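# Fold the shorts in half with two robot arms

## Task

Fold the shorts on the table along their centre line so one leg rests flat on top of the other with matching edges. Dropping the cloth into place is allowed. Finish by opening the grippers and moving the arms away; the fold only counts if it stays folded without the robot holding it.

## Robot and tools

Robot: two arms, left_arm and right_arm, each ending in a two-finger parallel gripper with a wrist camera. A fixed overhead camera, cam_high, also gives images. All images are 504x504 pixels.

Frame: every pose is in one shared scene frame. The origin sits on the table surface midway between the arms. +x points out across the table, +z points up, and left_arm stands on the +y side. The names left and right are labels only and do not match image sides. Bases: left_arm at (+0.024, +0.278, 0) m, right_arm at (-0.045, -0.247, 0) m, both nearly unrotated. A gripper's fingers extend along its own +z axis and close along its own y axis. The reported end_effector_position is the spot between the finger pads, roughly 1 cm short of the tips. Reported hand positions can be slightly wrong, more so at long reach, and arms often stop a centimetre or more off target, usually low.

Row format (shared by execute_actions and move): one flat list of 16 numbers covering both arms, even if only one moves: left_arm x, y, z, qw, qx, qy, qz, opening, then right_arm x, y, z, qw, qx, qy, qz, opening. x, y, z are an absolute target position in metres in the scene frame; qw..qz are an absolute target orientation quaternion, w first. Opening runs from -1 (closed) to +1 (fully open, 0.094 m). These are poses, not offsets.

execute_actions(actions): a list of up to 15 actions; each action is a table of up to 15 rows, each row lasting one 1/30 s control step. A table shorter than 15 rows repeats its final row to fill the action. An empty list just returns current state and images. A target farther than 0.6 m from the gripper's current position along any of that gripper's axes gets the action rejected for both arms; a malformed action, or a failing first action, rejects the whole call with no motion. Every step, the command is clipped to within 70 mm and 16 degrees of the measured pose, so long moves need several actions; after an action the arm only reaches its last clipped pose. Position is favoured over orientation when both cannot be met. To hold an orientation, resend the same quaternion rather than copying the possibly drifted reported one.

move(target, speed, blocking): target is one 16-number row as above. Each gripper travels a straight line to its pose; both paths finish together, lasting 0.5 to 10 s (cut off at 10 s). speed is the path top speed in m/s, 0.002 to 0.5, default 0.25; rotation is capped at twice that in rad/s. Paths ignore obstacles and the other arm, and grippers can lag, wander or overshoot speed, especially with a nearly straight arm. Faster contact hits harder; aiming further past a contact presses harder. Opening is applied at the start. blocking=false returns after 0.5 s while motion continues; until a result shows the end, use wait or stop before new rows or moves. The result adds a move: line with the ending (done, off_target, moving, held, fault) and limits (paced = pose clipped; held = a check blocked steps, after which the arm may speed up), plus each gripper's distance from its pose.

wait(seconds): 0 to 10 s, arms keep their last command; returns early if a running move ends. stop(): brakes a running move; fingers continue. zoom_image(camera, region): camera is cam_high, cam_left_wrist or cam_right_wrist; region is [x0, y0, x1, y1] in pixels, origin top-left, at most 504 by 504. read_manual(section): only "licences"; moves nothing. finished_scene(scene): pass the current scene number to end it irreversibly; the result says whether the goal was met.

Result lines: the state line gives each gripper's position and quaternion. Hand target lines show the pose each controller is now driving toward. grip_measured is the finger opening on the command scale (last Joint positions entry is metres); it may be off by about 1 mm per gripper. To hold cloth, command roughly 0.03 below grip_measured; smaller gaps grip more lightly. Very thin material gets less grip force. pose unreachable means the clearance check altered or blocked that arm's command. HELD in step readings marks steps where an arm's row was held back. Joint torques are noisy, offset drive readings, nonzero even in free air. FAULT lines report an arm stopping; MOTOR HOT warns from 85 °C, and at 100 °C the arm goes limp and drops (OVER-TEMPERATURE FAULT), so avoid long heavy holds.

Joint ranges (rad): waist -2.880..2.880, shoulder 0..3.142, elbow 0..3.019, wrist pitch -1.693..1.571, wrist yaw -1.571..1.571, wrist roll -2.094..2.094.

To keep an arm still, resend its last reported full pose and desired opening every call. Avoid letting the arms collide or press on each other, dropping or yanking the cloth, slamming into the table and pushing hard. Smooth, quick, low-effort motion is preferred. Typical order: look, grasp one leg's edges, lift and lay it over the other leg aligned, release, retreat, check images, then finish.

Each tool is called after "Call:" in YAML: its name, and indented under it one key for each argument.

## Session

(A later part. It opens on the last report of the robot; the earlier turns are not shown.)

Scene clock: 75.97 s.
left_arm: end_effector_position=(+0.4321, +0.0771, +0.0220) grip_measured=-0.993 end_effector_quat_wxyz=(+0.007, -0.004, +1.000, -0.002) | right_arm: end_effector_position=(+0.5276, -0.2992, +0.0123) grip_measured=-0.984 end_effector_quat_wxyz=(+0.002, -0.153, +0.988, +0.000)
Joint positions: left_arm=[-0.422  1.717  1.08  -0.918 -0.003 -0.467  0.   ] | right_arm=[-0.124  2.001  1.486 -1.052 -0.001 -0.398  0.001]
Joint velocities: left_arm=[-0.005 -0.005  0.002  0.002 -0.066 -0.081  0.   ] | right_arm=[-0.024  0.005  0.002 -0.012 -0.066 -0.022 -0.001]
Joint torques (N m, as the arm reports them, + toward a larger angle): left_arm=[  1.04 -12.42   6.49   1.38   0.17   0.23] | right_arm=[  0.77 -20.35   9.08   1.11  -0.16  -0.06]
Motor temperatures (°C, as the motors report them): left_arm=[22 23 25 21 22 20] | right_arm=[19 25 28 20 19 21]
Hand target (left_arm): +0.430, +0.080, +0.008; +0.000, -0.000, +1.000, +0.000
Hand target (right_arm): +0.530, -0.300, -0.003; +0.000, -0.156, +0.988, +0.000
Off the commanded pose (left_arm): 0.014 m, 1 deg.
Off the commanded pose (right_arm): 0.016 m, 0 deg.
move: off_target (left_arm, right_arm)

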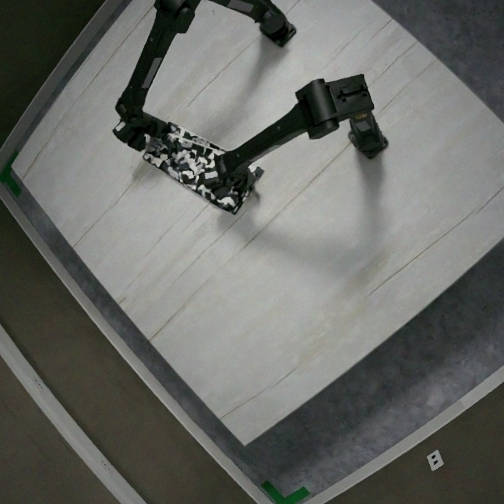

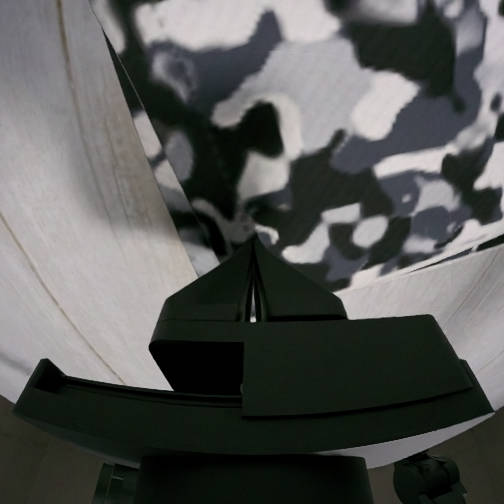

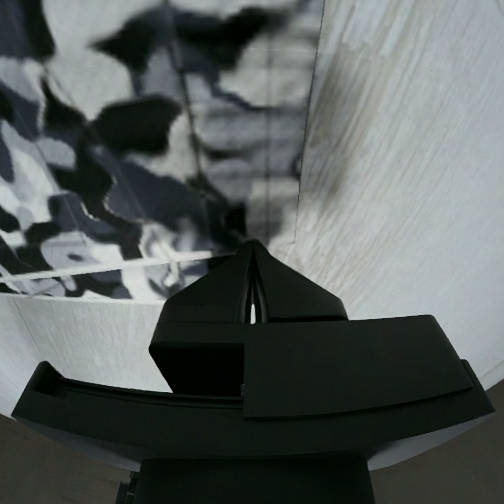

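Call:
move:
  target: [0.43,0.08,0.008,0,0,1,0,-1,0.545,-0.30,0.05,0,-0.156,0.988,0,-1]
  speed: 0.08

Call:
move:
  target: [0.43,0.08,0.008,0,0,1,0,-1,0.558,-0.30,0.045,0,-0.156,0.988,0,0.4]
  speed: 0.08

Call:
move:
  target: [0.43,0.08,0.008,0,0,1,0,-1,0.558,-0.30,-0.005,0,-0.156,0.988,0,0.4]
  speed: 0.05

Call:
move:
  target: [0.43,0.08,0.008,0,0,1,0,-1,0.558,-0.30,-0.005,0,-0.156,0.988,0,-1]
  speed: 0.05

Scene clock: 77.67 s.
left_arm: end_effector_position=(+0.4321, +0.0771, +0.0220) grip_measured=-0.993 end_effector_quat_wxyz=(+0.007, -0.004, +1.000, -0.002) | right_arm: end_effector_position=(+0.5294, -0.2994, +0.0331) grip_measured=-0.984 end_effector_quat_wxyz=(-0.016, -0.153, +0.988, +0.005)
Joint positions: left_arm=[-0.422  1.717  1.08  -0.918 -0.003 -0.467  0.   ] | right_arm=[-0.124  2.001  1.547 -1.149 -0.001 -0.398  0.001]
Joint velocities: left_arm=[-0.005 -0.015 -0.012 -0.012 -0.022  0.081  0.   ] | right_arm=[-0.005 -0.005  0.002 -0.007 -0.007  0.022 -0.001]
Joint torques (N m, as the arm reports them, + toward a larger angle): left_arm=[  1.07 -12.41   6.48   1.38   0.17   0.23] | right_arm=[  1.38 -23.6   12.78  -0.37  -0.12  -0.03]
Motor temperatures (°C, as the motors report them): left_arm=[22 23 25 21 22 20] | right_arm=[19 25 28 20 19 21]
Hand target (left_arm): +0.430, +0.080, +0.008; -0.000, -0.000, +1.000, +0.000
Hand target (right_arm): +0.545, -0.300, +0.050; +0.000, -0.156, +0.988, -0.000
Off the commanded pose (left_arm): 0.014 m, 1 deg.
Off the commanded pose (right_arm): 0.023 m, 2 deg.
move: off_target (left_arm, right_arm)

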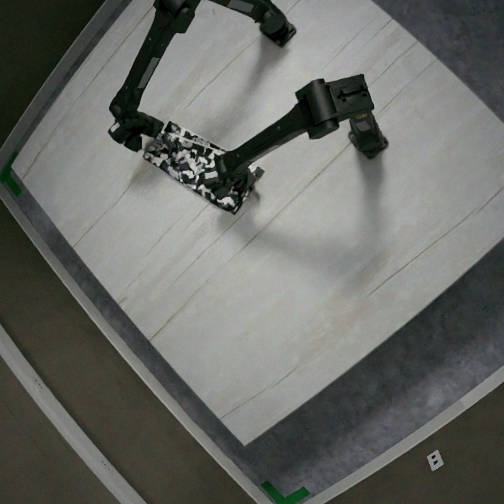

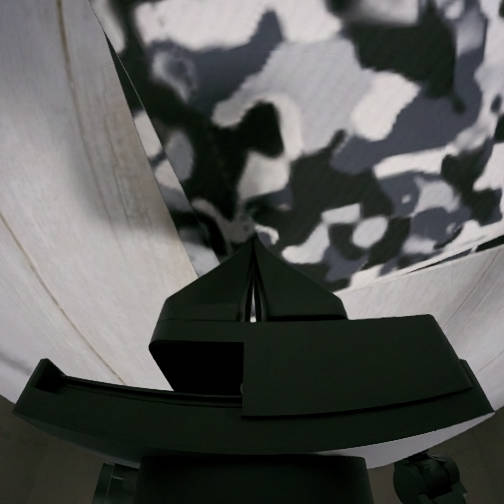

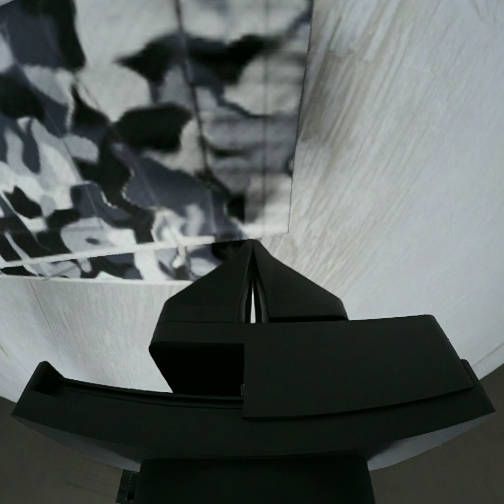

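Scene clock: 78.47 s.
left_arm: end_effector_position=(+0.4321, +0.0771, +0.0220) grip_measured=-0.993 end_effector_quat_wxyz=(+0.007, -0.004, +1.000, -0.002) | right_arm: end_effector_position=(+0.5423, -0.3005, +0.0370) grip_measured=+0.398 end_effector_quat_wxyz=(-0.009, -0.153, +0.988, +0.003)
Joint positions: left_arm=[-0.422  1.717  1.08  -0.918 -0.003 -0.467  0.   ] | right_arm=[-0.124  2.018  1.587 -1.157 -0.001 -0.398  0.066]
Joint velocities: left_arm=[ 0.005 -0.005 -0.027 -0.012 -0.081 -0.081  0.002] | right_arm=[ 0.005 -0.015  0.007 -0.017  0.022 -0.022  0.001]
Joint torques (N m, as the arm reports them, + toward a larger angle): left_arm=[  1.07 -12.4    6.48   1.39   0.17   0.23] | right_arm=[  1.27 -21.8   13.33  -0.31  -0.14  -0.04]
Motor temperatures (°C, as the motors report them): left_arm=[22 23 25 21 22 20] | right_arm=[19 25 28 20 19 21]
Hand target (left_arm): +0.430, +0.080, +0.008; -0.000, -0.000, +1.000, +0.000
Hand target (right_arm): +0.558, -0.299, +0.045; +0.001, -0.156, +0.988, -0.000
Off the commanded pose (left_arm): 0.014 m, 1 deg.
Off the commanded pose (right_arm): 0.018 m, 1 deg.
move: off_target (left_arm, right_arm)

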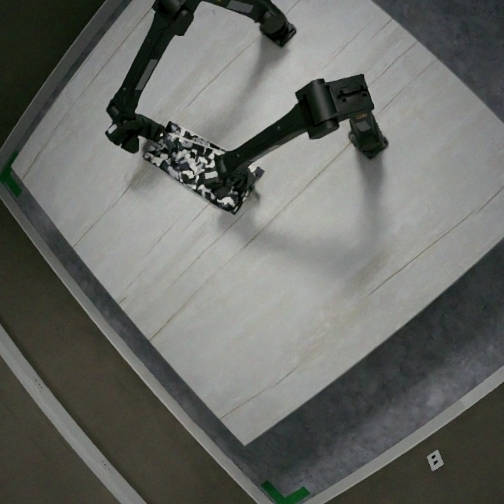

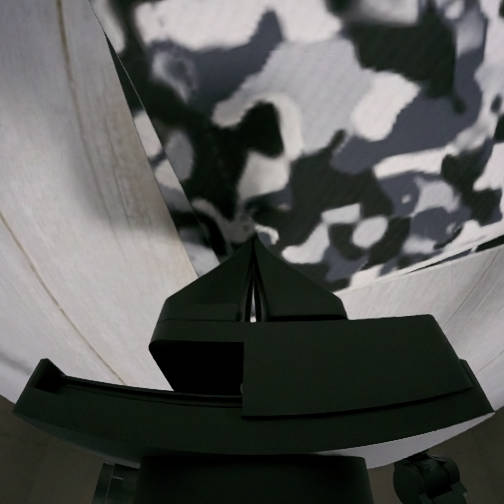

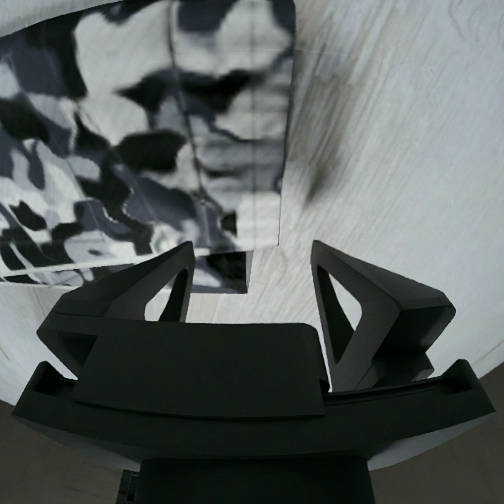

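Scene clock: 79.60 s.
left_arm: end_effector_position=(+0.4321, +0.0771, +0.0220) grip_measured=-0.993 end_effector_quat_wxyz=(+0.007, -0.004, +1.000, -0.002) | right_arm: end_effector_position=(+0.5527, -0.3015, +0.0132) grip_measured=+0.399 end_effector_quat_wxyz=(+0.001, -0.153, +0.988, +0.000)
Joint positions: left_arm=[-0.422  1.717  1.08  -0.918 -0.003 -0.467  0.   ] | right_arm=[-0.124  2.06   1.587 -1.097 -0.001 -0.398  0.066]
Joint velocities: left_arm=[ 0.005 -0.015  0.007 -0.007 -0.007  0.051 -0.   ] | right_arm=[-0.015 -0.005  0.032  0.002  0.022  0.022 -0.   ]
Joint torques (N m, as the arm reports them, + toward a larger angle): left_arm=[  1.03 -12.36   6.48   1.39   0.17   0.23] | right_arm=[  1.09 -21.06   9.26   1.24  -0.13  -0.05]
Motor temperatures (°C, as the motors report them): left_arm=[22 23 25 21 22 20] | right_arm=[19 26 28 20 19 21]
Hand target (left_arm): +0.430, +0.080, +0.008; -0.000, -0.000, +1.000, +0.000
Hand target (right_arm): +0.557, -0.300, -0.005; -0.000, -0.156, +0.988, -0.000
Off the commanded pose (left_arm): 0.014 m, 1 deg.
Off the commanded pose (right_arm): 0.019 m, 0 deg.
move: off_target (left_arm, right_arm)

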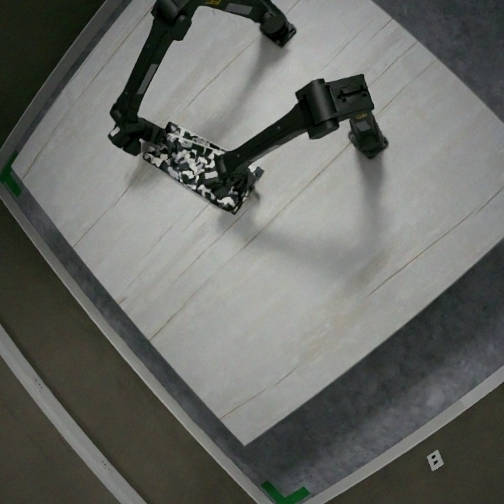

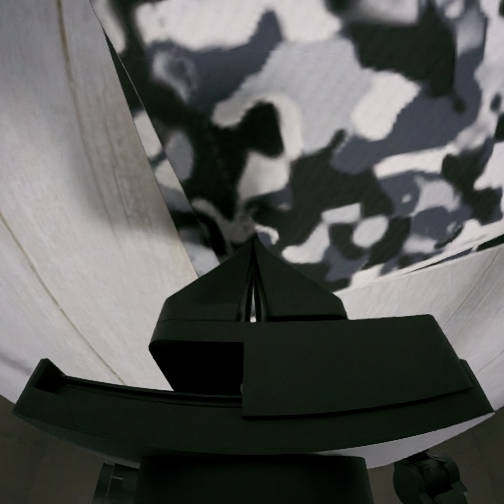

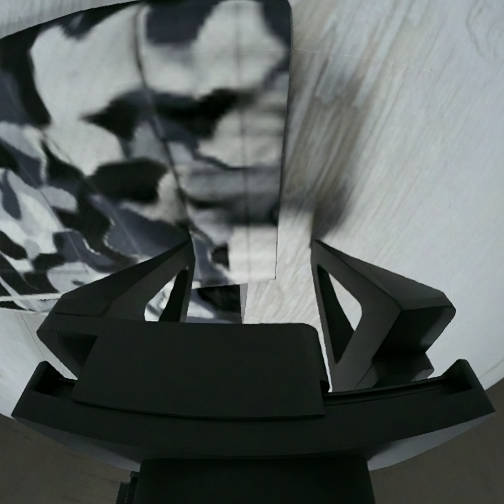

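Scene clock: 80.30 s.
left_arm: end_effector_position=(+0.4323, +0.0769, +0.0220) grip_measured=-0.993 end_effector_quat_wxyz=(+0.008, -0.004, +1.000, -0.002) | right_arm: end_effector_position=(+0.5539, -0.3003, +0.0128) grip_measured=-0.984 end_effector_quat_wxyz=(+0.003, -0.153, +0.988, +0.002)
Joint positions: left_arm=[-0.422  1.717  1.08  -0.918 -0.003 -0.467  0.   ] | right_arm=[-0.123  2.06   1.587 -1.092 -0.005 -0.398  0.001]
Joint velocities: left_arm=[-0.005 -0.015 -0.002 -0.012  0.066 -0.037 -0.001] | right_arm=[-0.005 -0.015  0.002 -0.002 -0.007 -0.066 -0.   ]
Joint torques (N m, as the arm reports them, + toward a larger angle): left_arm=[  1.05 -12.31   6.48   1.36   0.16   0.23] | right_arm=[  1.43 -20.79   9.33   1.21   0.01  -0.05]
Motor temperatures (°C, as the motors report them): left_arm=[22 23 25 21 22 20] | right_arm=[19 26 28 20 19 21]
Hand target (left_arm): +0.430, +0.080, +0.008; -0.000, -0.000, +1.000, +0.000
Hand target (right_arm): +0.557, -0.300, -0.005; -0.000, -0.156, +0.988, +0.000
Off the commanded pose (left_arm): 0.014 m, 1 deg.
Off the commanded pose (right_arm): 0.018 m, 1 deg.
move: off_target (left_arm, right_arm)

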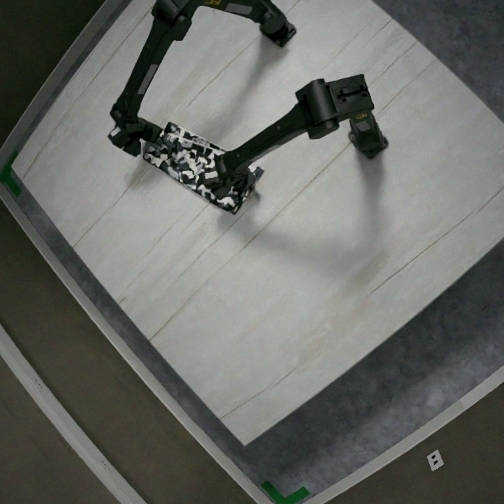

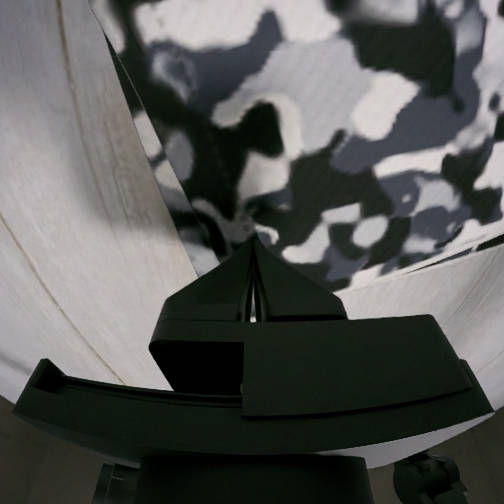

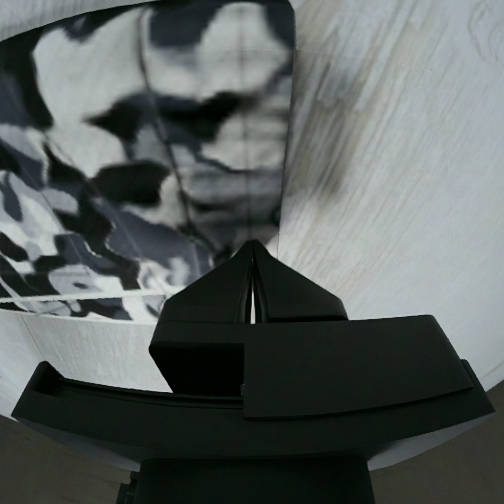

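Call:
move:
  target: [0.43,0.08,0.008,0,0,1,0,-1,0.570,-0.305,0.05,0,-0.156,0.988,0,-1]
  speed: 0.08

Call:
move:
  target: [0.43,0.08,0.008,0,0,1,0,-1,0.562,-0.309,0.045,0,-0.156,0.988,0,-0.3]
  speed: 0.08

Call:
move:
  target: [0.43,0.08,0.008,0,0,1,0,-1,0.562,-0.309,-0.005,0,-0.156,0.988,0,-0.3]
  speed: 0.05

Call:
move:
  target: [0.43,0.08,0.008,0,0,1,0,-1,0.562,-0.309,-0.005,0,-0.156,0.988,0,-1]
  speed: 0.05

Scene clock: 82.07 s.
left_arm: end_effector_position=(+0.4323, +0.0769, +0.0220) grip_measured=-0.993 end_effector_quat_wxyz=(+0.008, -0.004, +1.000, -0.002) | right_arm: end_effector_position=(+0.5554, -0.3005, +0.0345) grip_measured=-0.984 end_effector_quat_wxyz=(-0.014, -0.153, +0.988, +0.006)
Joint positions: left_arm=[-0.422  1.717  1.08  -0.918 -0.003 -0.467  0.   ] | right_arm=[-0.123  2.06   1.65  -1.19  -0.005 -0.398  0.001]
Joint velocities: left_arm=[ 0.005 -0.005 -0.002 -0.017  0.037  0.007  0.001] | right_arm=[ 0.005 -0.015 -0.007 -0.002  0.051 -0.095 -0.002]
Joint torques (N m, as the arm reports them, + toward a larger angle): left_arm=[  1.07 -12.41   6.5    1.36   0.16   0.23] | right_arm=[  0.77 -23.77  13.02  -0.32  -0.01  -0.07]
Motor temperatures (°C, as the motors report them): left_arm=[22 23 25 21 22 20] | right_arm=[19 26 28 20 19 21]
Hand target (left_arm): +0.430, +0.080, +0.008; -0.000, -0.000, +1.000, +0.000
Hand target (right_arm): +0.570, -0.305, +0.050; +0.000, -0.156, +0.988, -0.000
Off the commanded pose (left_arm): 0.014 m, 1 deg.
Off the commanded pose (right_arm): 0.022 m, 2 deg.
move: off_target (left_arm, right_arm)

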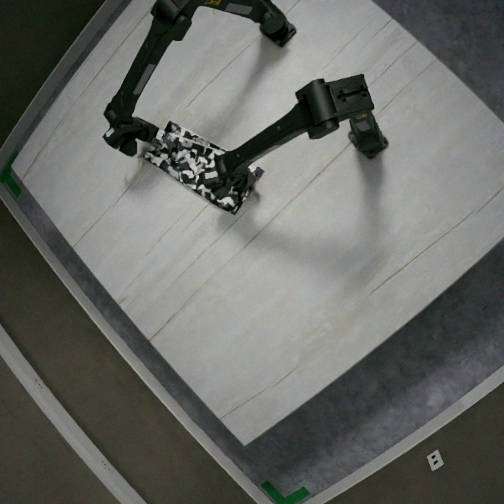

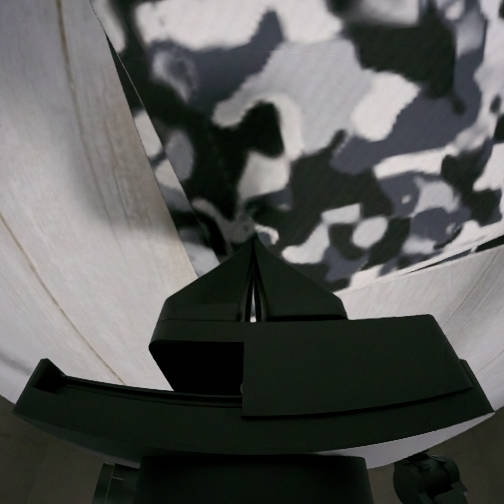

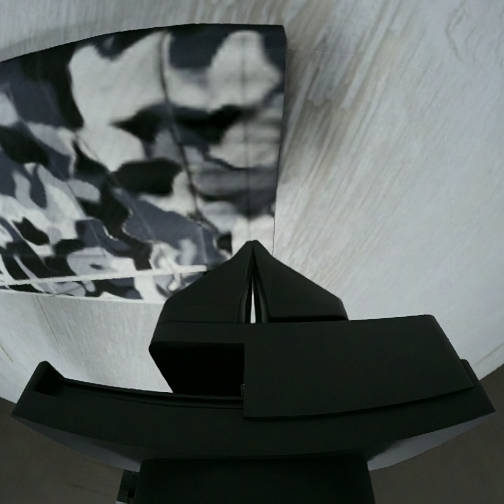

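Scene clock: 82.83 s.
left_arm: end_effector_position=(+0.4323, +0.0769, +0.0220) grip_measured=-0.993 end_effector_quat_wxyz=(+0.008, -0.004, +1.000, -0.002) | right_arm: end_effector_position=(+0.5551, -0.3037, +0.0345) grip_measured=-0.302 end_effector_quat_wxyz=(-0.014, -0.153, +0.988, +0.006)
Joint positions: left_arm=[-0.422  1.717  1.08  -0.918 -0.003 -0.467  0.   ] | right_arm=[-0.128  2.06   1.65  -1.19  -0.005 -0.404  0.033]
Joint velocities: left_arm=[-0.005 -0.015  0.002 -0.002  0.081  0.022 -0.   ] | right_arm=[ 0.005  0.005 -0.017  0.007 -0.007  0.066  0.001]
Joint torques (N m, as the arm reports them, + toward a larger angle): left_arm=[  1.03 -12.37   6.49   1.36   0.16   0.23] | right_arm=[  0.39 -25.14  10.1    0.51  -0.01  -0.08]
Motor temperatures (°C, as the motors report them): left_arm=[22 23 25 21 22 20] | right_arm=[19 26 28 20 19 21]
Hand target (left_arm): +0.430, +0.080, +0.008; -0.000, -0.000, +1.000, +0.000
Hand target (right_arm): +0.562, -0.309, +0.045; -0.000, -0.156, +0.988, +0.000
Off the commanded pose (left_arm): 0.014 m, 1 deg.
Off the commanded pose (right_arm): 0.014 m, 2 deg.
move: off_target (left_arm, right_arm)

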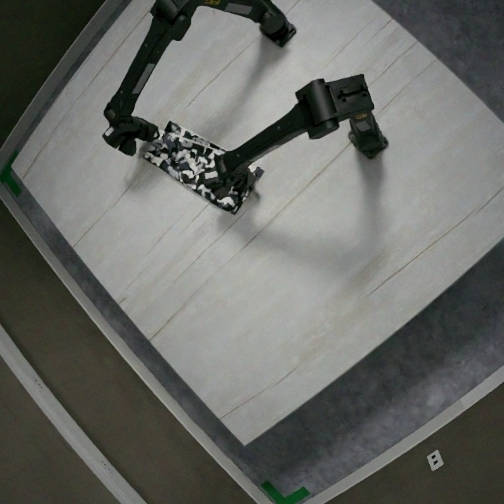

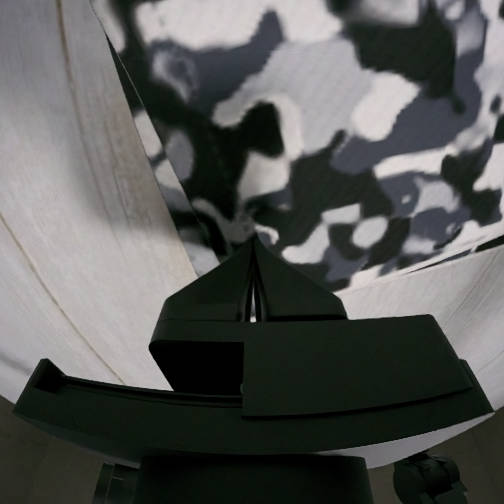

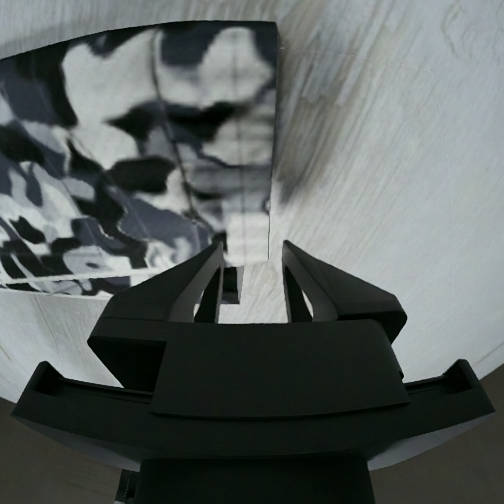

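Scene clock: 83.87 s.
left_arm: end_effector_position=(+0.4323, +0.0769, +0.0220) grip_measured=-0.993 end_effector_quat_wxyz=(+0.008, -0.004, +1.000, -0.002) | right_arm: end_effector_position=(+0.5624, -0.3044, +0.0132) grip_measured=-0.301 end_effector_quat_wxyz=(+0.005, -0.154, +0.988, +0.001)
Joint positions: left_arm=[-0.422  1.717  1.08  -0.918 -0.003 -0.467  0.   ] | right_arm=[-0.128  2.078  1.619 -1.102 -0.005 -0.405  0.033]
Joint velocities: left_arm=[ 0.005 -0.005  0.012  0.002 -0.007 -0.022  0.   ] | right_arm=[ 0.015  0.005  0.007 -0.007 -0.066 -0.007  0.001]
Joint torques (N m, as the arm reports them, + toward a larger angle): left_arm=[  1.03 -12.38   6.5    1.36   0.16   0.23] | right_arm=[  0.66 -21.18   8.43   1.23  -0.01  -0.07]
Motor temperatures (°C, as the motors report them): left_arm=[22 23 25 21 22 20] | right_arm=[19 26 28 20 19 21]
Hand target (left_arm): +0.430, +0.080, +0.008; -0.000, -0.000, +1.000, +0.000
Hand target (right_arm): +0.561, -0.309, -0.005; -0.000, -0.156, +0.988, +0.000
Off the commanded pose (left_arm): 0.014 m, 1 deg.
Off the commanded pose (right_arm): 0.019 m, 1 deg.
move: off_target (left_arm, right_arm)

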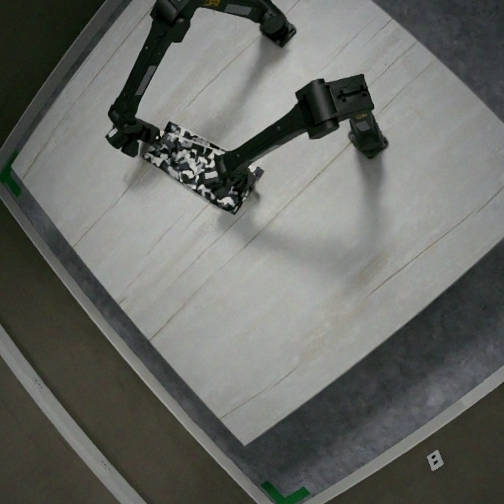

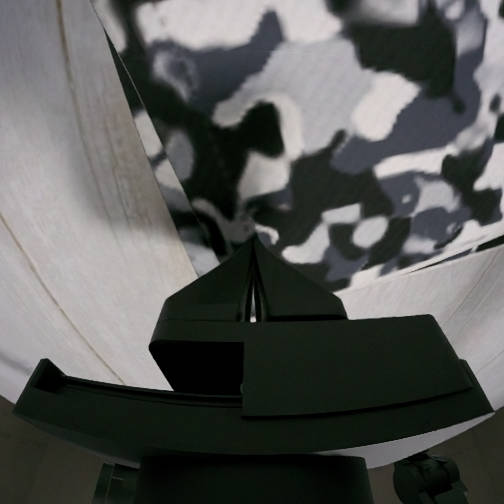

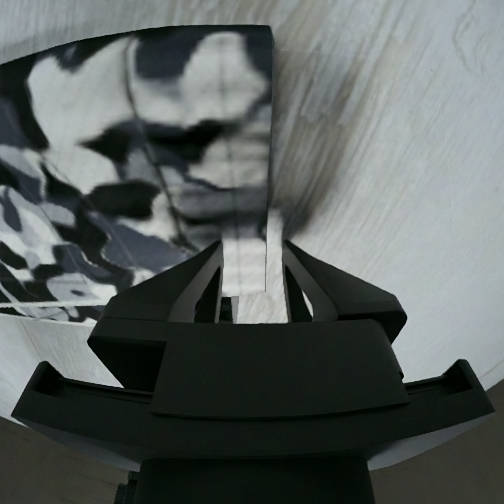

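Scene clock: 84.57 s.
left_arm: end_effector_position=(+0.4323, +0.0769, +0.0220) grip_measured=-0.993 end_effector_quat_wxyz=(+0.008, -0.004, +1.000, -0.002) | right_arm: end_effector_position=(+0.5630, -0.3044, +0.0123) grip_measured=-0.984 end_effector_quat_wxyz=(+0.006, -0.154, +0.988, +0.001)
Joint positions: left_arm=[-0.422  1.717  1.08  -0.918 -0.003 -0.467  0.   ] | right_arm=[-0.128  2.08   1.619 -1.098 -0.005 -0.405  0.001]
Joint velocities: left_arm=[ 0.005 -0.005 -0.012  0.002  0.022 -0.022 -0.   ] | right_arm=[ 0.005  0.005  0.007 -0.002 -0.095 -0.007 -0.001]
Joint torques (N m, as the arm reports them, + toward a larger angle): left_arm=[  1.06 -12.36   6.49   1.35   0.16   0.23] | right_arm=[  0.48 -21.95   8.53   1.02  -0.01  -0.1 ]
Motor temperatures (°C, as the motors report them): left_arm=[22 23 25 21 22 20] | right_arm=[19 26 28 20 19 21]
Hand target (left_arm): +0.430, +0.080, +0.008; -0.000, -0.000, +1.000, +0.000
Hand target (right_arm): +0.561, -0.309, -0.005; +0.000, -0.156, +0.988, +0.000
Off the commanded pose (left_arm): 0.014 m, 1 deg.
Off the commanded pose (right_arm): 0.018 m, 1 deg.
move: off_target (left_arm, right_arm)

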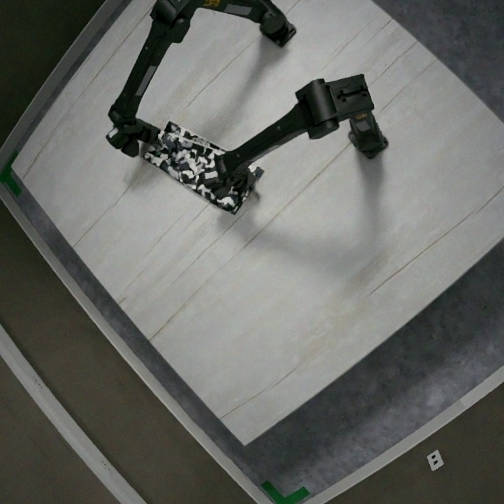

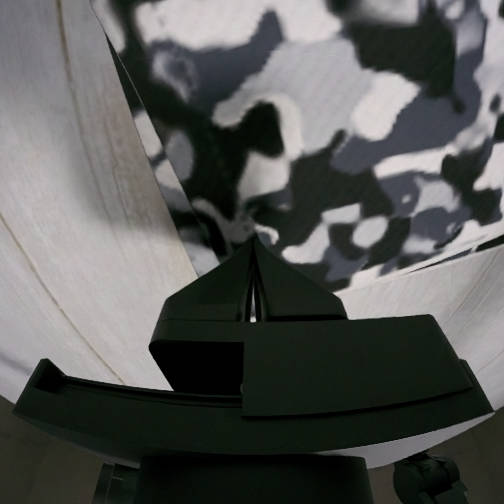

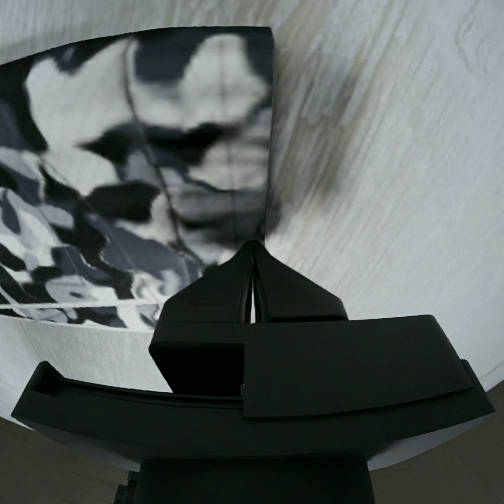

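Call:
move:
  target: [0.43,0.08,0.008,0,0,1,0,-1,0.525,-0.312,-0.005,0,-0.156,0.988,0,-1]
  speed: 0.03

Call:
move:
  target: [0.43,0.08,0.07,0,0,1,0,-1,0.53,-0.312,0.07,0,-0.156,0.988,0,-1]
  speed: 0.08

Call:
move:
  target: [0.35,0.30,0.12,0,0,1,0,-1,0.45,-0.42,0.13,0,-0.156,0.988,0,-1]
  speed: 0.25

Call:
zoom_image:
  camera: "cam_high"
  region: [130,90,290,250]

Scene clock: 86.70 s.
left_arm: end_effector_position=(+0.4324, +0.0769, +0.0220) grip_measured=-0.993 end_effector_quat_wxyz=(+0.008, -0.004, +1.000, -0.002) | right_arm: end_effector_position=(+0.5350, -0.3088, +0.0107) grip_measured=-0.984 end_effector_quat_wxyz=(+0.014, -0.154, +0.988, -0.001)
Joint positions: left_arm=[-0.422  1.717  1.08  -0.917 -0.003 -0.467  0.   ] | right_arm=[-0.14   2.009  1.493 -1.027 -0.005 -0.416  0.001]
Joint velocities: left_arm=[-0.005 -0.005  0.002  0.002  0.022 -0.007  0.   ] | right_arm=[ 0.005 -0.005 -0.022 -0.002 -0.037 -0.066 -0.001]
Joint torques (N m, as the arm reports them, + toward a larger angle): left_arm=[  1.07 -12.42   6.48   1.35   0.16   0.23] | right_arm=[  0.06 -21.52   6.95   0.57  -0.01  -0.1 ]
Motor temperatures (°C, as the motors report them): left_arm=[22 23 25 21 22 20] | right_arm=[19 26 28 20 19 21]
Hand target (left_arm): +0.430, +0.080, +0.008; +0.000, -0.000, +1.000, +0.000
Hand target (right_arm): +0.525, -0.312, -0.004; -0.000, -0.156, +0.988, +0.000
Off the commanded pose (left_arm): 0.015 m, 1 deg.
Off the commanded pose (right_arm): 0.019 m, 2 deg.
move: off_target (left_arm, right_arm)

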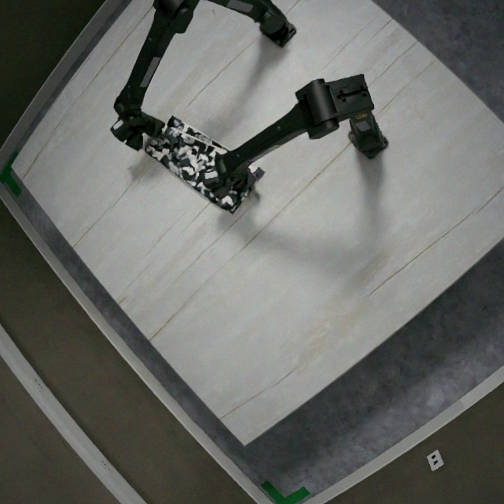

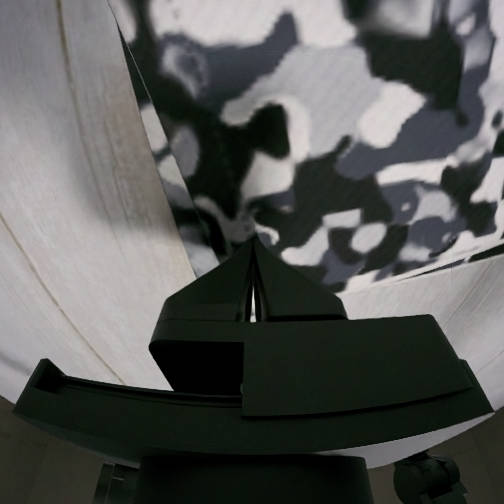

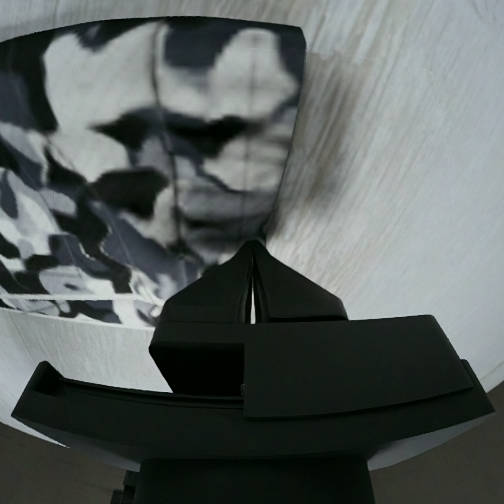

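Scene clock: 87.87 s.
left_arm: end_effector_position=(+0.4092, +0.0883, +0.0479) grip_measured=-0.993 end_effector_quat_wxyz=(-0.023, -0.004, +1.000, +0.013) | right_arm: end_effector_position=(+0.5138, -0.3067, +0.0483) grip_measured=-0.984 end_effector_quat_wxyz=(-0.020, -0.153, +0.988, +0.008)
Joint positions: left_arm=[-0.422  1.657  1.08  -1.046 -0.003 -0.467  0.   ] | right_arm=[-0.14   1.954  1.515 -1.175 -0.004 -0.416  0.001]
Joint velocities: left_arm=[-0.015 -0.005  0.002 -0.032  0.007  0.022  0.   ] | right_arm=[ 0.005  0.005  0.022 -0.002 -0.051 -0.066 -0.   ]
Joint torques (N m, as the arm reports them, + toward a larger angle): left_arm=[  1.08 -14.96  11.45   0.11   0.13   0.22] | right_arm=[  0.63 -23.28  13.15  -0.36   0.    -0.11]
Motor temperatures (°C, as the motors report them): left_arm=[22 23 25 21 22 20] | right_arm=[19 26 28 20 19 21]
Hand target (left_arm): +0.428, +0.081, +0.070; +0.000, +0.000, +1.000, +0.000
Hand target (right_arm): +0.530, -0.312, +0.070; +0.000, -0.156, +0.988, -0.000
Off the commanded pose (left_arm): 0.031 m, 3 deg.
Off the commanded pose (right_arm): 0.028 m, 2 deg.
move: off_target (left_arm, right_arm)

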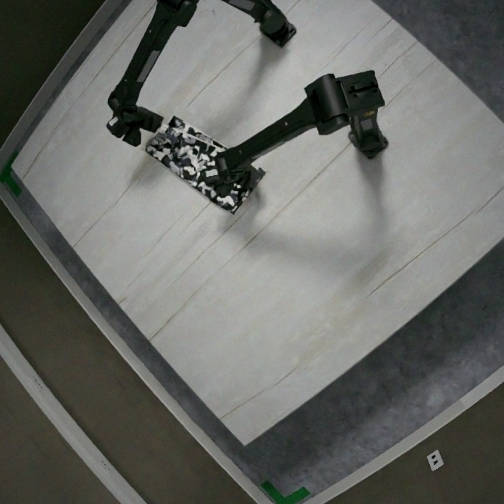

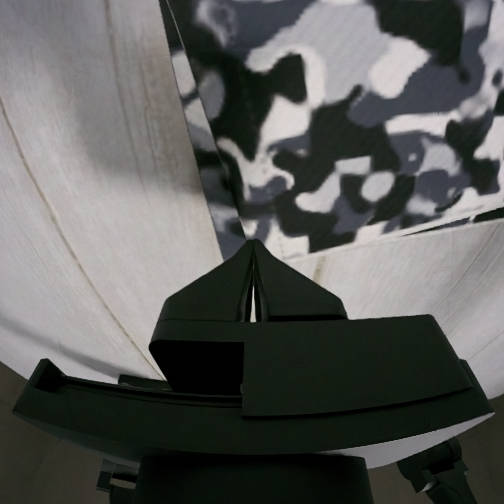

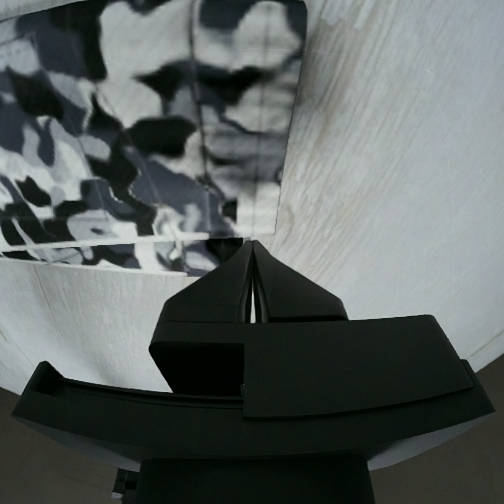

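Scene clock: 89.43 s.
left_arm: end_effector_position=(+0.3497, +0.3021, +0.1193) grip_measured=-0.993 end_effector_quat_wxyz=(+0.006, -0.011, +1.000, +0.006) | right_arm: end_effector_position=(+0.4562, -0.4235, +0.1266) grip_measured=-0.984 end_effector_quat_wxyz=(+0.005, -0.148, +0.989, -0.000)
Joint positions: left_arm=[ 0.104  1.26   0.865 -1.164 -0.012  0.047  0.   ] | right_arm=[-0.372  1.775  1.469 -1.256 -0.004 -0.637  0.001]
Joint velocities: left_arm=[-0.005 -0.015 -0.002 -0.007 -0.037 -0.037  0.   ] | right_arm=[-0.005 -0.005  0.002  0.002 -0.022  0.022  0.   ]
Joint torques (N m, as the arm reports them, + toward a larger angle): left_arm=[ 0.31 -8.74  8.16  0.25  0.14  0.25] | right_arm=[  1.51 -21.03   9.46  -0.23  -0.24  -0.12]
Motor temperatures (°C, as the motors report them): left_arm=[22 23 25 21 22 20] | right_arm=[19 26 28 20 19 21]
Hand target (left_arm): +0.345, +0.300, +0.119; -0.001, -0.000, +1.000, +0.005
Hand target (right_arm): +0.453, -0.420, +0.129; +0.001, -0.156, +0.988, +0.003
Off the commanded pose (left_arm): 0.002 m, 2 deg.
Off the commanded pose (right_arm): 0.008 m, 1 deg.
move: done

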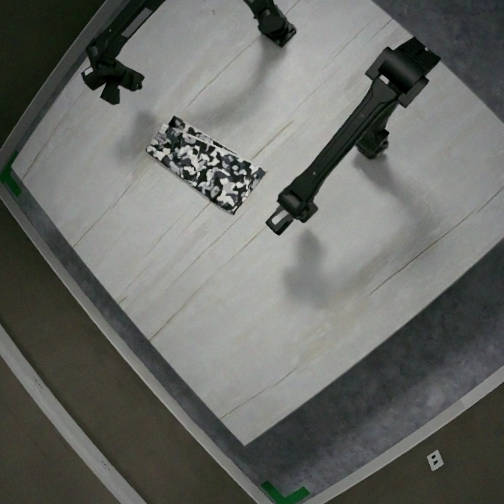

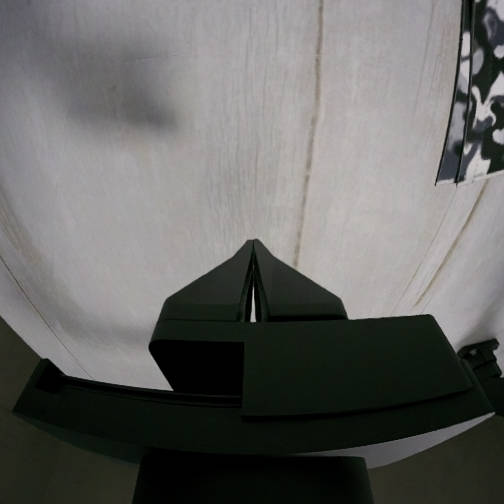

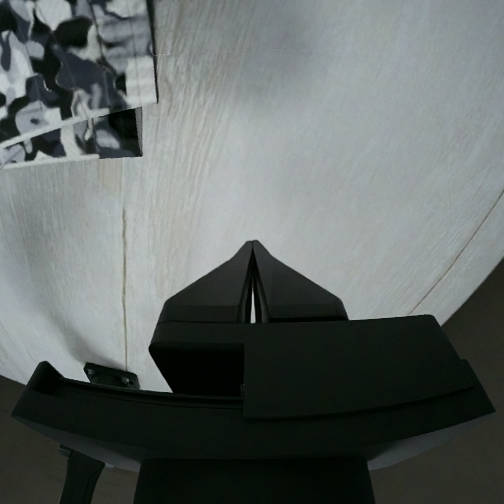

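Region (130, 90, 290, 250) of cam_high's 504x504 image, scaled by 3.150, with more detail than that image has.

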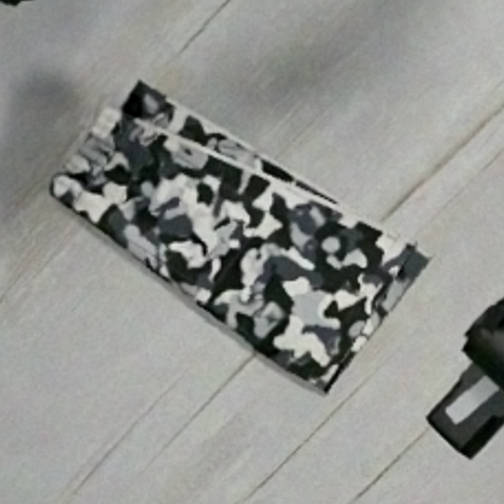

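Call:
move:
  target: [0.457,0.111,0.045,0,0.602,0.799,0,0.8,0.535,-0.31,0.045,0,-0.156,0.988,0,-1]
  speed: 0.25

Scene clock: 93.30 s.
left_arm: end_effector_position=(+0.4383, +0.1243, +0.0359) grip_measured=+0.797 end_effector_quat_wxyz=(-0.022, +0.592, +0.805, -0.008) | right_arm: end_effector_position=(+0.5064, -0.3081, +0.0360) grip_measured=-0.984 end_effector_quat_wxyz=(-0.026, -0.160, +0.987, +0.007)
Joint positions: left_arm=[-0.317  1.701  1.1   -1.017  0.003  0.914  0.084] | right_arm=[-0.143  1.958  1.485 -1.152  0.    -0.432  0.001]
Joint velocities: left_arm=[-0.015 -0.015 -0.002 -0.027  0.007 -0.007 -0.   ] | right_arm=[-0.005 -0.005 -0.017 -0.007 -0.037  0.007 -0.   ]
Joint torques (N m, as the arm reports them, + toward a larger angle): left_arm=[  0.24 -13.22  11.2    0.91   0.33   0.22] | right_arm=[  1.24 -21.28  13.33   0.68   0.01   0.04]
Motor temperatures (°C, as the motors report them): left_arm=[22 23 26 21 22 20] | right_arm=[19 26 29 20 19 21]
Hand target (left_arm): +0.460, +0.112, +0.048; +0.003, +0.602, +0.799, -0.003
Hand target (right_arm): +0.531, -0.310, +0.046; -0.000, -0.156, +0.988, -0.002
Off the commanded pose (left_arm): 0.025 m, 3 deg.
Off the commanded pose (right_arm): 0.030 m, 3 deg.
move: off_target (left_arm, right_arm)

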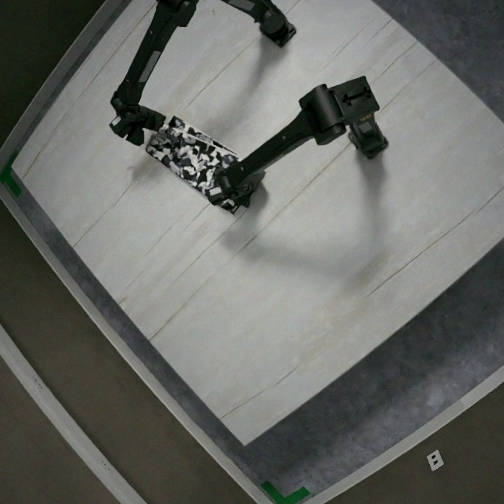

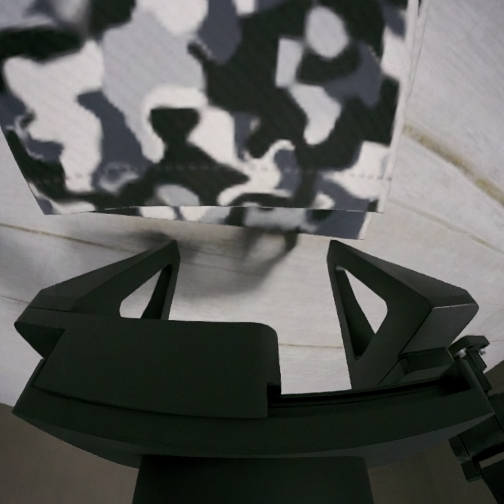

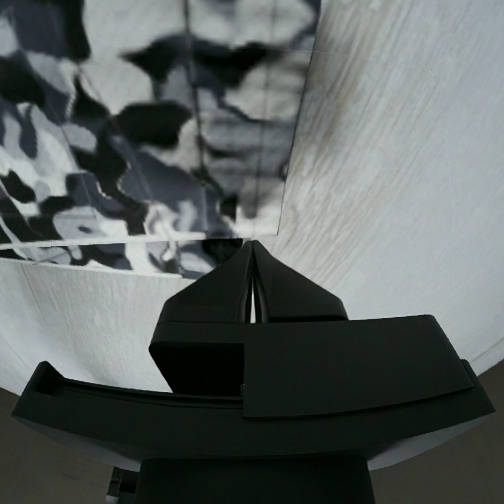

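Call:
move:
  target: [0.418,0.116,0.04,0,0.602,0.799,0,-0.15,0.535,-0.311,0.04,0,-0.156,0.988,0,-1]
  speed: 0.06

Call:
move:
  target: [0.418,0.116,0.006,0,0.602,0.799,0,-0.15,0.528,-0.311,-0.005,0,-0.156,0.988,0,-1]
  speed: 0.04

Scene clock: 95.27 s.
left_arm: end_effector_position=(+0.4174, +0.1191, +0.0369) grip_measured=-0.147 end_effector_quat_wxyz=(-0.009, +0.604, +0.797, -0.004) | right_arm: end_effector_position=(+0.5096, -0.3085, +0.0307) grip_measured=-0.984 end_effector_quat_wxyz=(-0.026, -0.160, +0.987, +0.007)
Joint positions: left_arm=[-0.346  1.644  1.029 -0.975  0.003  0.915  0.04 ] | right_arm=[-0.143  1.972  1.492 -1.144  0.    -0.431  0.001]
Joint velocities: left_arm=[-0.005 -0.005 -0.007  0.002 -0.007  0.037 -0.001] | right_arm=[ 0.005 -0.005 -0.007  0.002 -0.051  0.037 -0.   ]
Joint torques (N m, as the arm reports them, + toward a larger angle): left_arm=[ -0.19 -14.28   7.07   1.06   0.06   0.  ] | right_arm=[  0.89 -20.75  13.16   0.72  -0.21   0.05]
Motor temperatures (°C, as the motors report them): left_arm=[22 23 26 21 22 20] | right_arm=[19 26 29 20 19 21]
Hand target (left_arm): +0.418, +0.116, +0.040; +0.000, +0.602, +0.799, -0.001
Hand target (right_arm): +0.534, -0.310, +0.040; +0.000, -0.156, +0.988, +0.000
Off the commanded pose (left_arm): 0.004 m, 1 deg.
Off the commanded pose (right_arm): 0.027 m, 3 deg.
move: off_target (right_arm)

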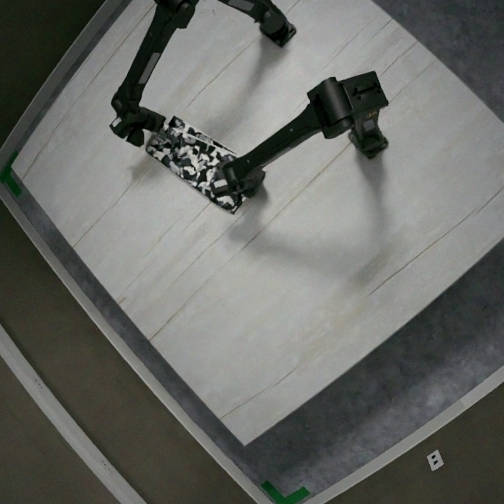

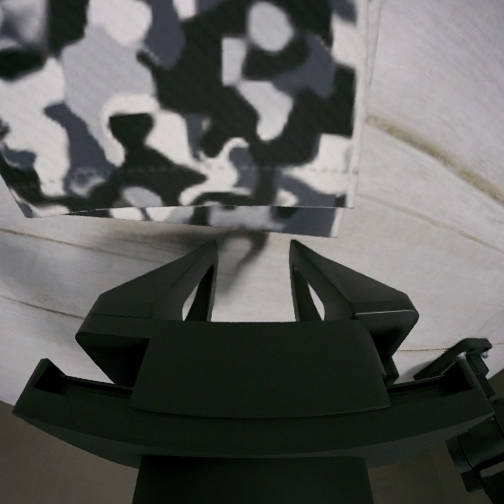

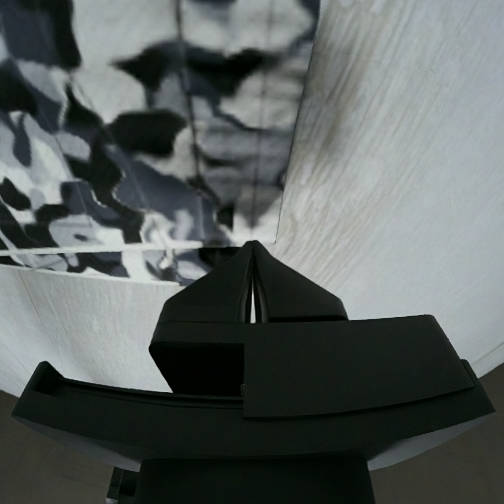

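Scene clock: 96.53 s.
left_arm: end_effector_position=(+0.4220, +0.1173, +0.0184) grip_measured=-0.147 end_effector_quat_wxyz=(+0.006, +0.604, +0.797, +0.000) | right_arm: end_effector_position=(+0.5273, -0.3105, +0.0117) grip_measured=-0.984 end_effector_quat_wxyz=(+0.004, -0.160, +0.987, -0.001)
Joint positions: left_arm=[-0.346  1.668  1.    -0.891  0.003  0.914  0.04 ] | right_arm=[-0.143  2.001  1.484 -1.045  0.    -0.431  0.001]
Joint velocities: left_arm=[-0.005  0.005  0.002  0.002 -0.037  0.051  0.001] | right_arm=[-0.015  0.015 -0.022  0.012 -0.037 -0.125 -0.001]
Joint torques (N m, as the arm reports them, + toward a larger angle): left_arm=[  0.05 -11.53   6.34   1.36   0.03  -0.03] | right_arm=[  0.83 -20.53   8.24   1.12  -0.2    0.05]
Motor temperatures (°C, as the motors report them): left_arm=[22 23 26 21 22 20] | right_arm=[19 26 29 20 19 21]
Hand target (left_arm): +0.418, +0.116, +0.006; -0.000, +0.602, +0.799, +0.000
Hand target (right_arm): +0.527, -0.311, -0.005; +0.000, -0.156, +0.988, -0.000
Off the commanded pose (left_arm): 0.013 m, 1 deg.
Off the commanded pose (right_arm): 0.017 m, 1 deg.
move: off_target (left_arm, right_arm)

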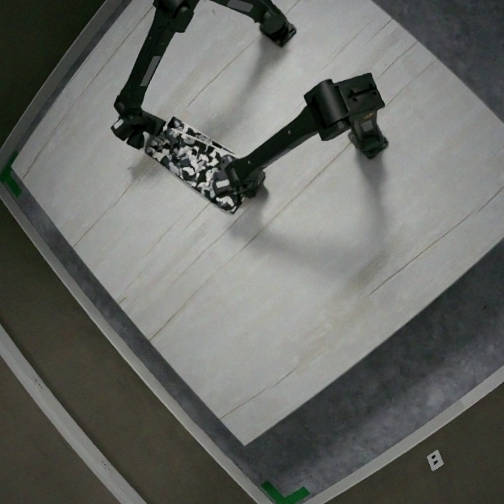

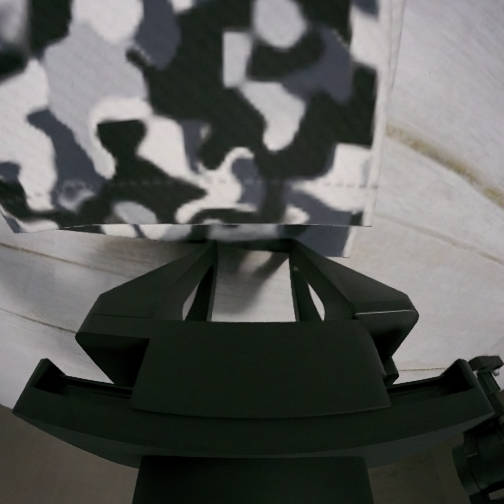

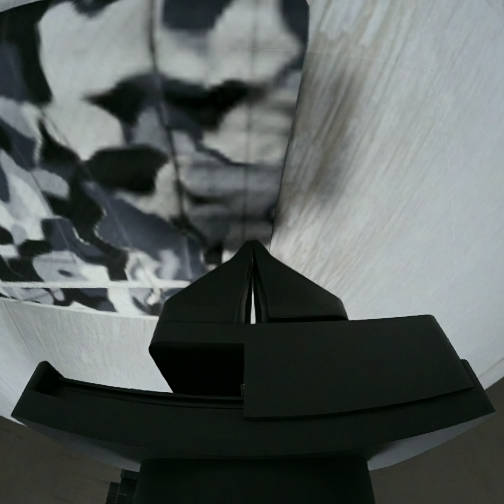

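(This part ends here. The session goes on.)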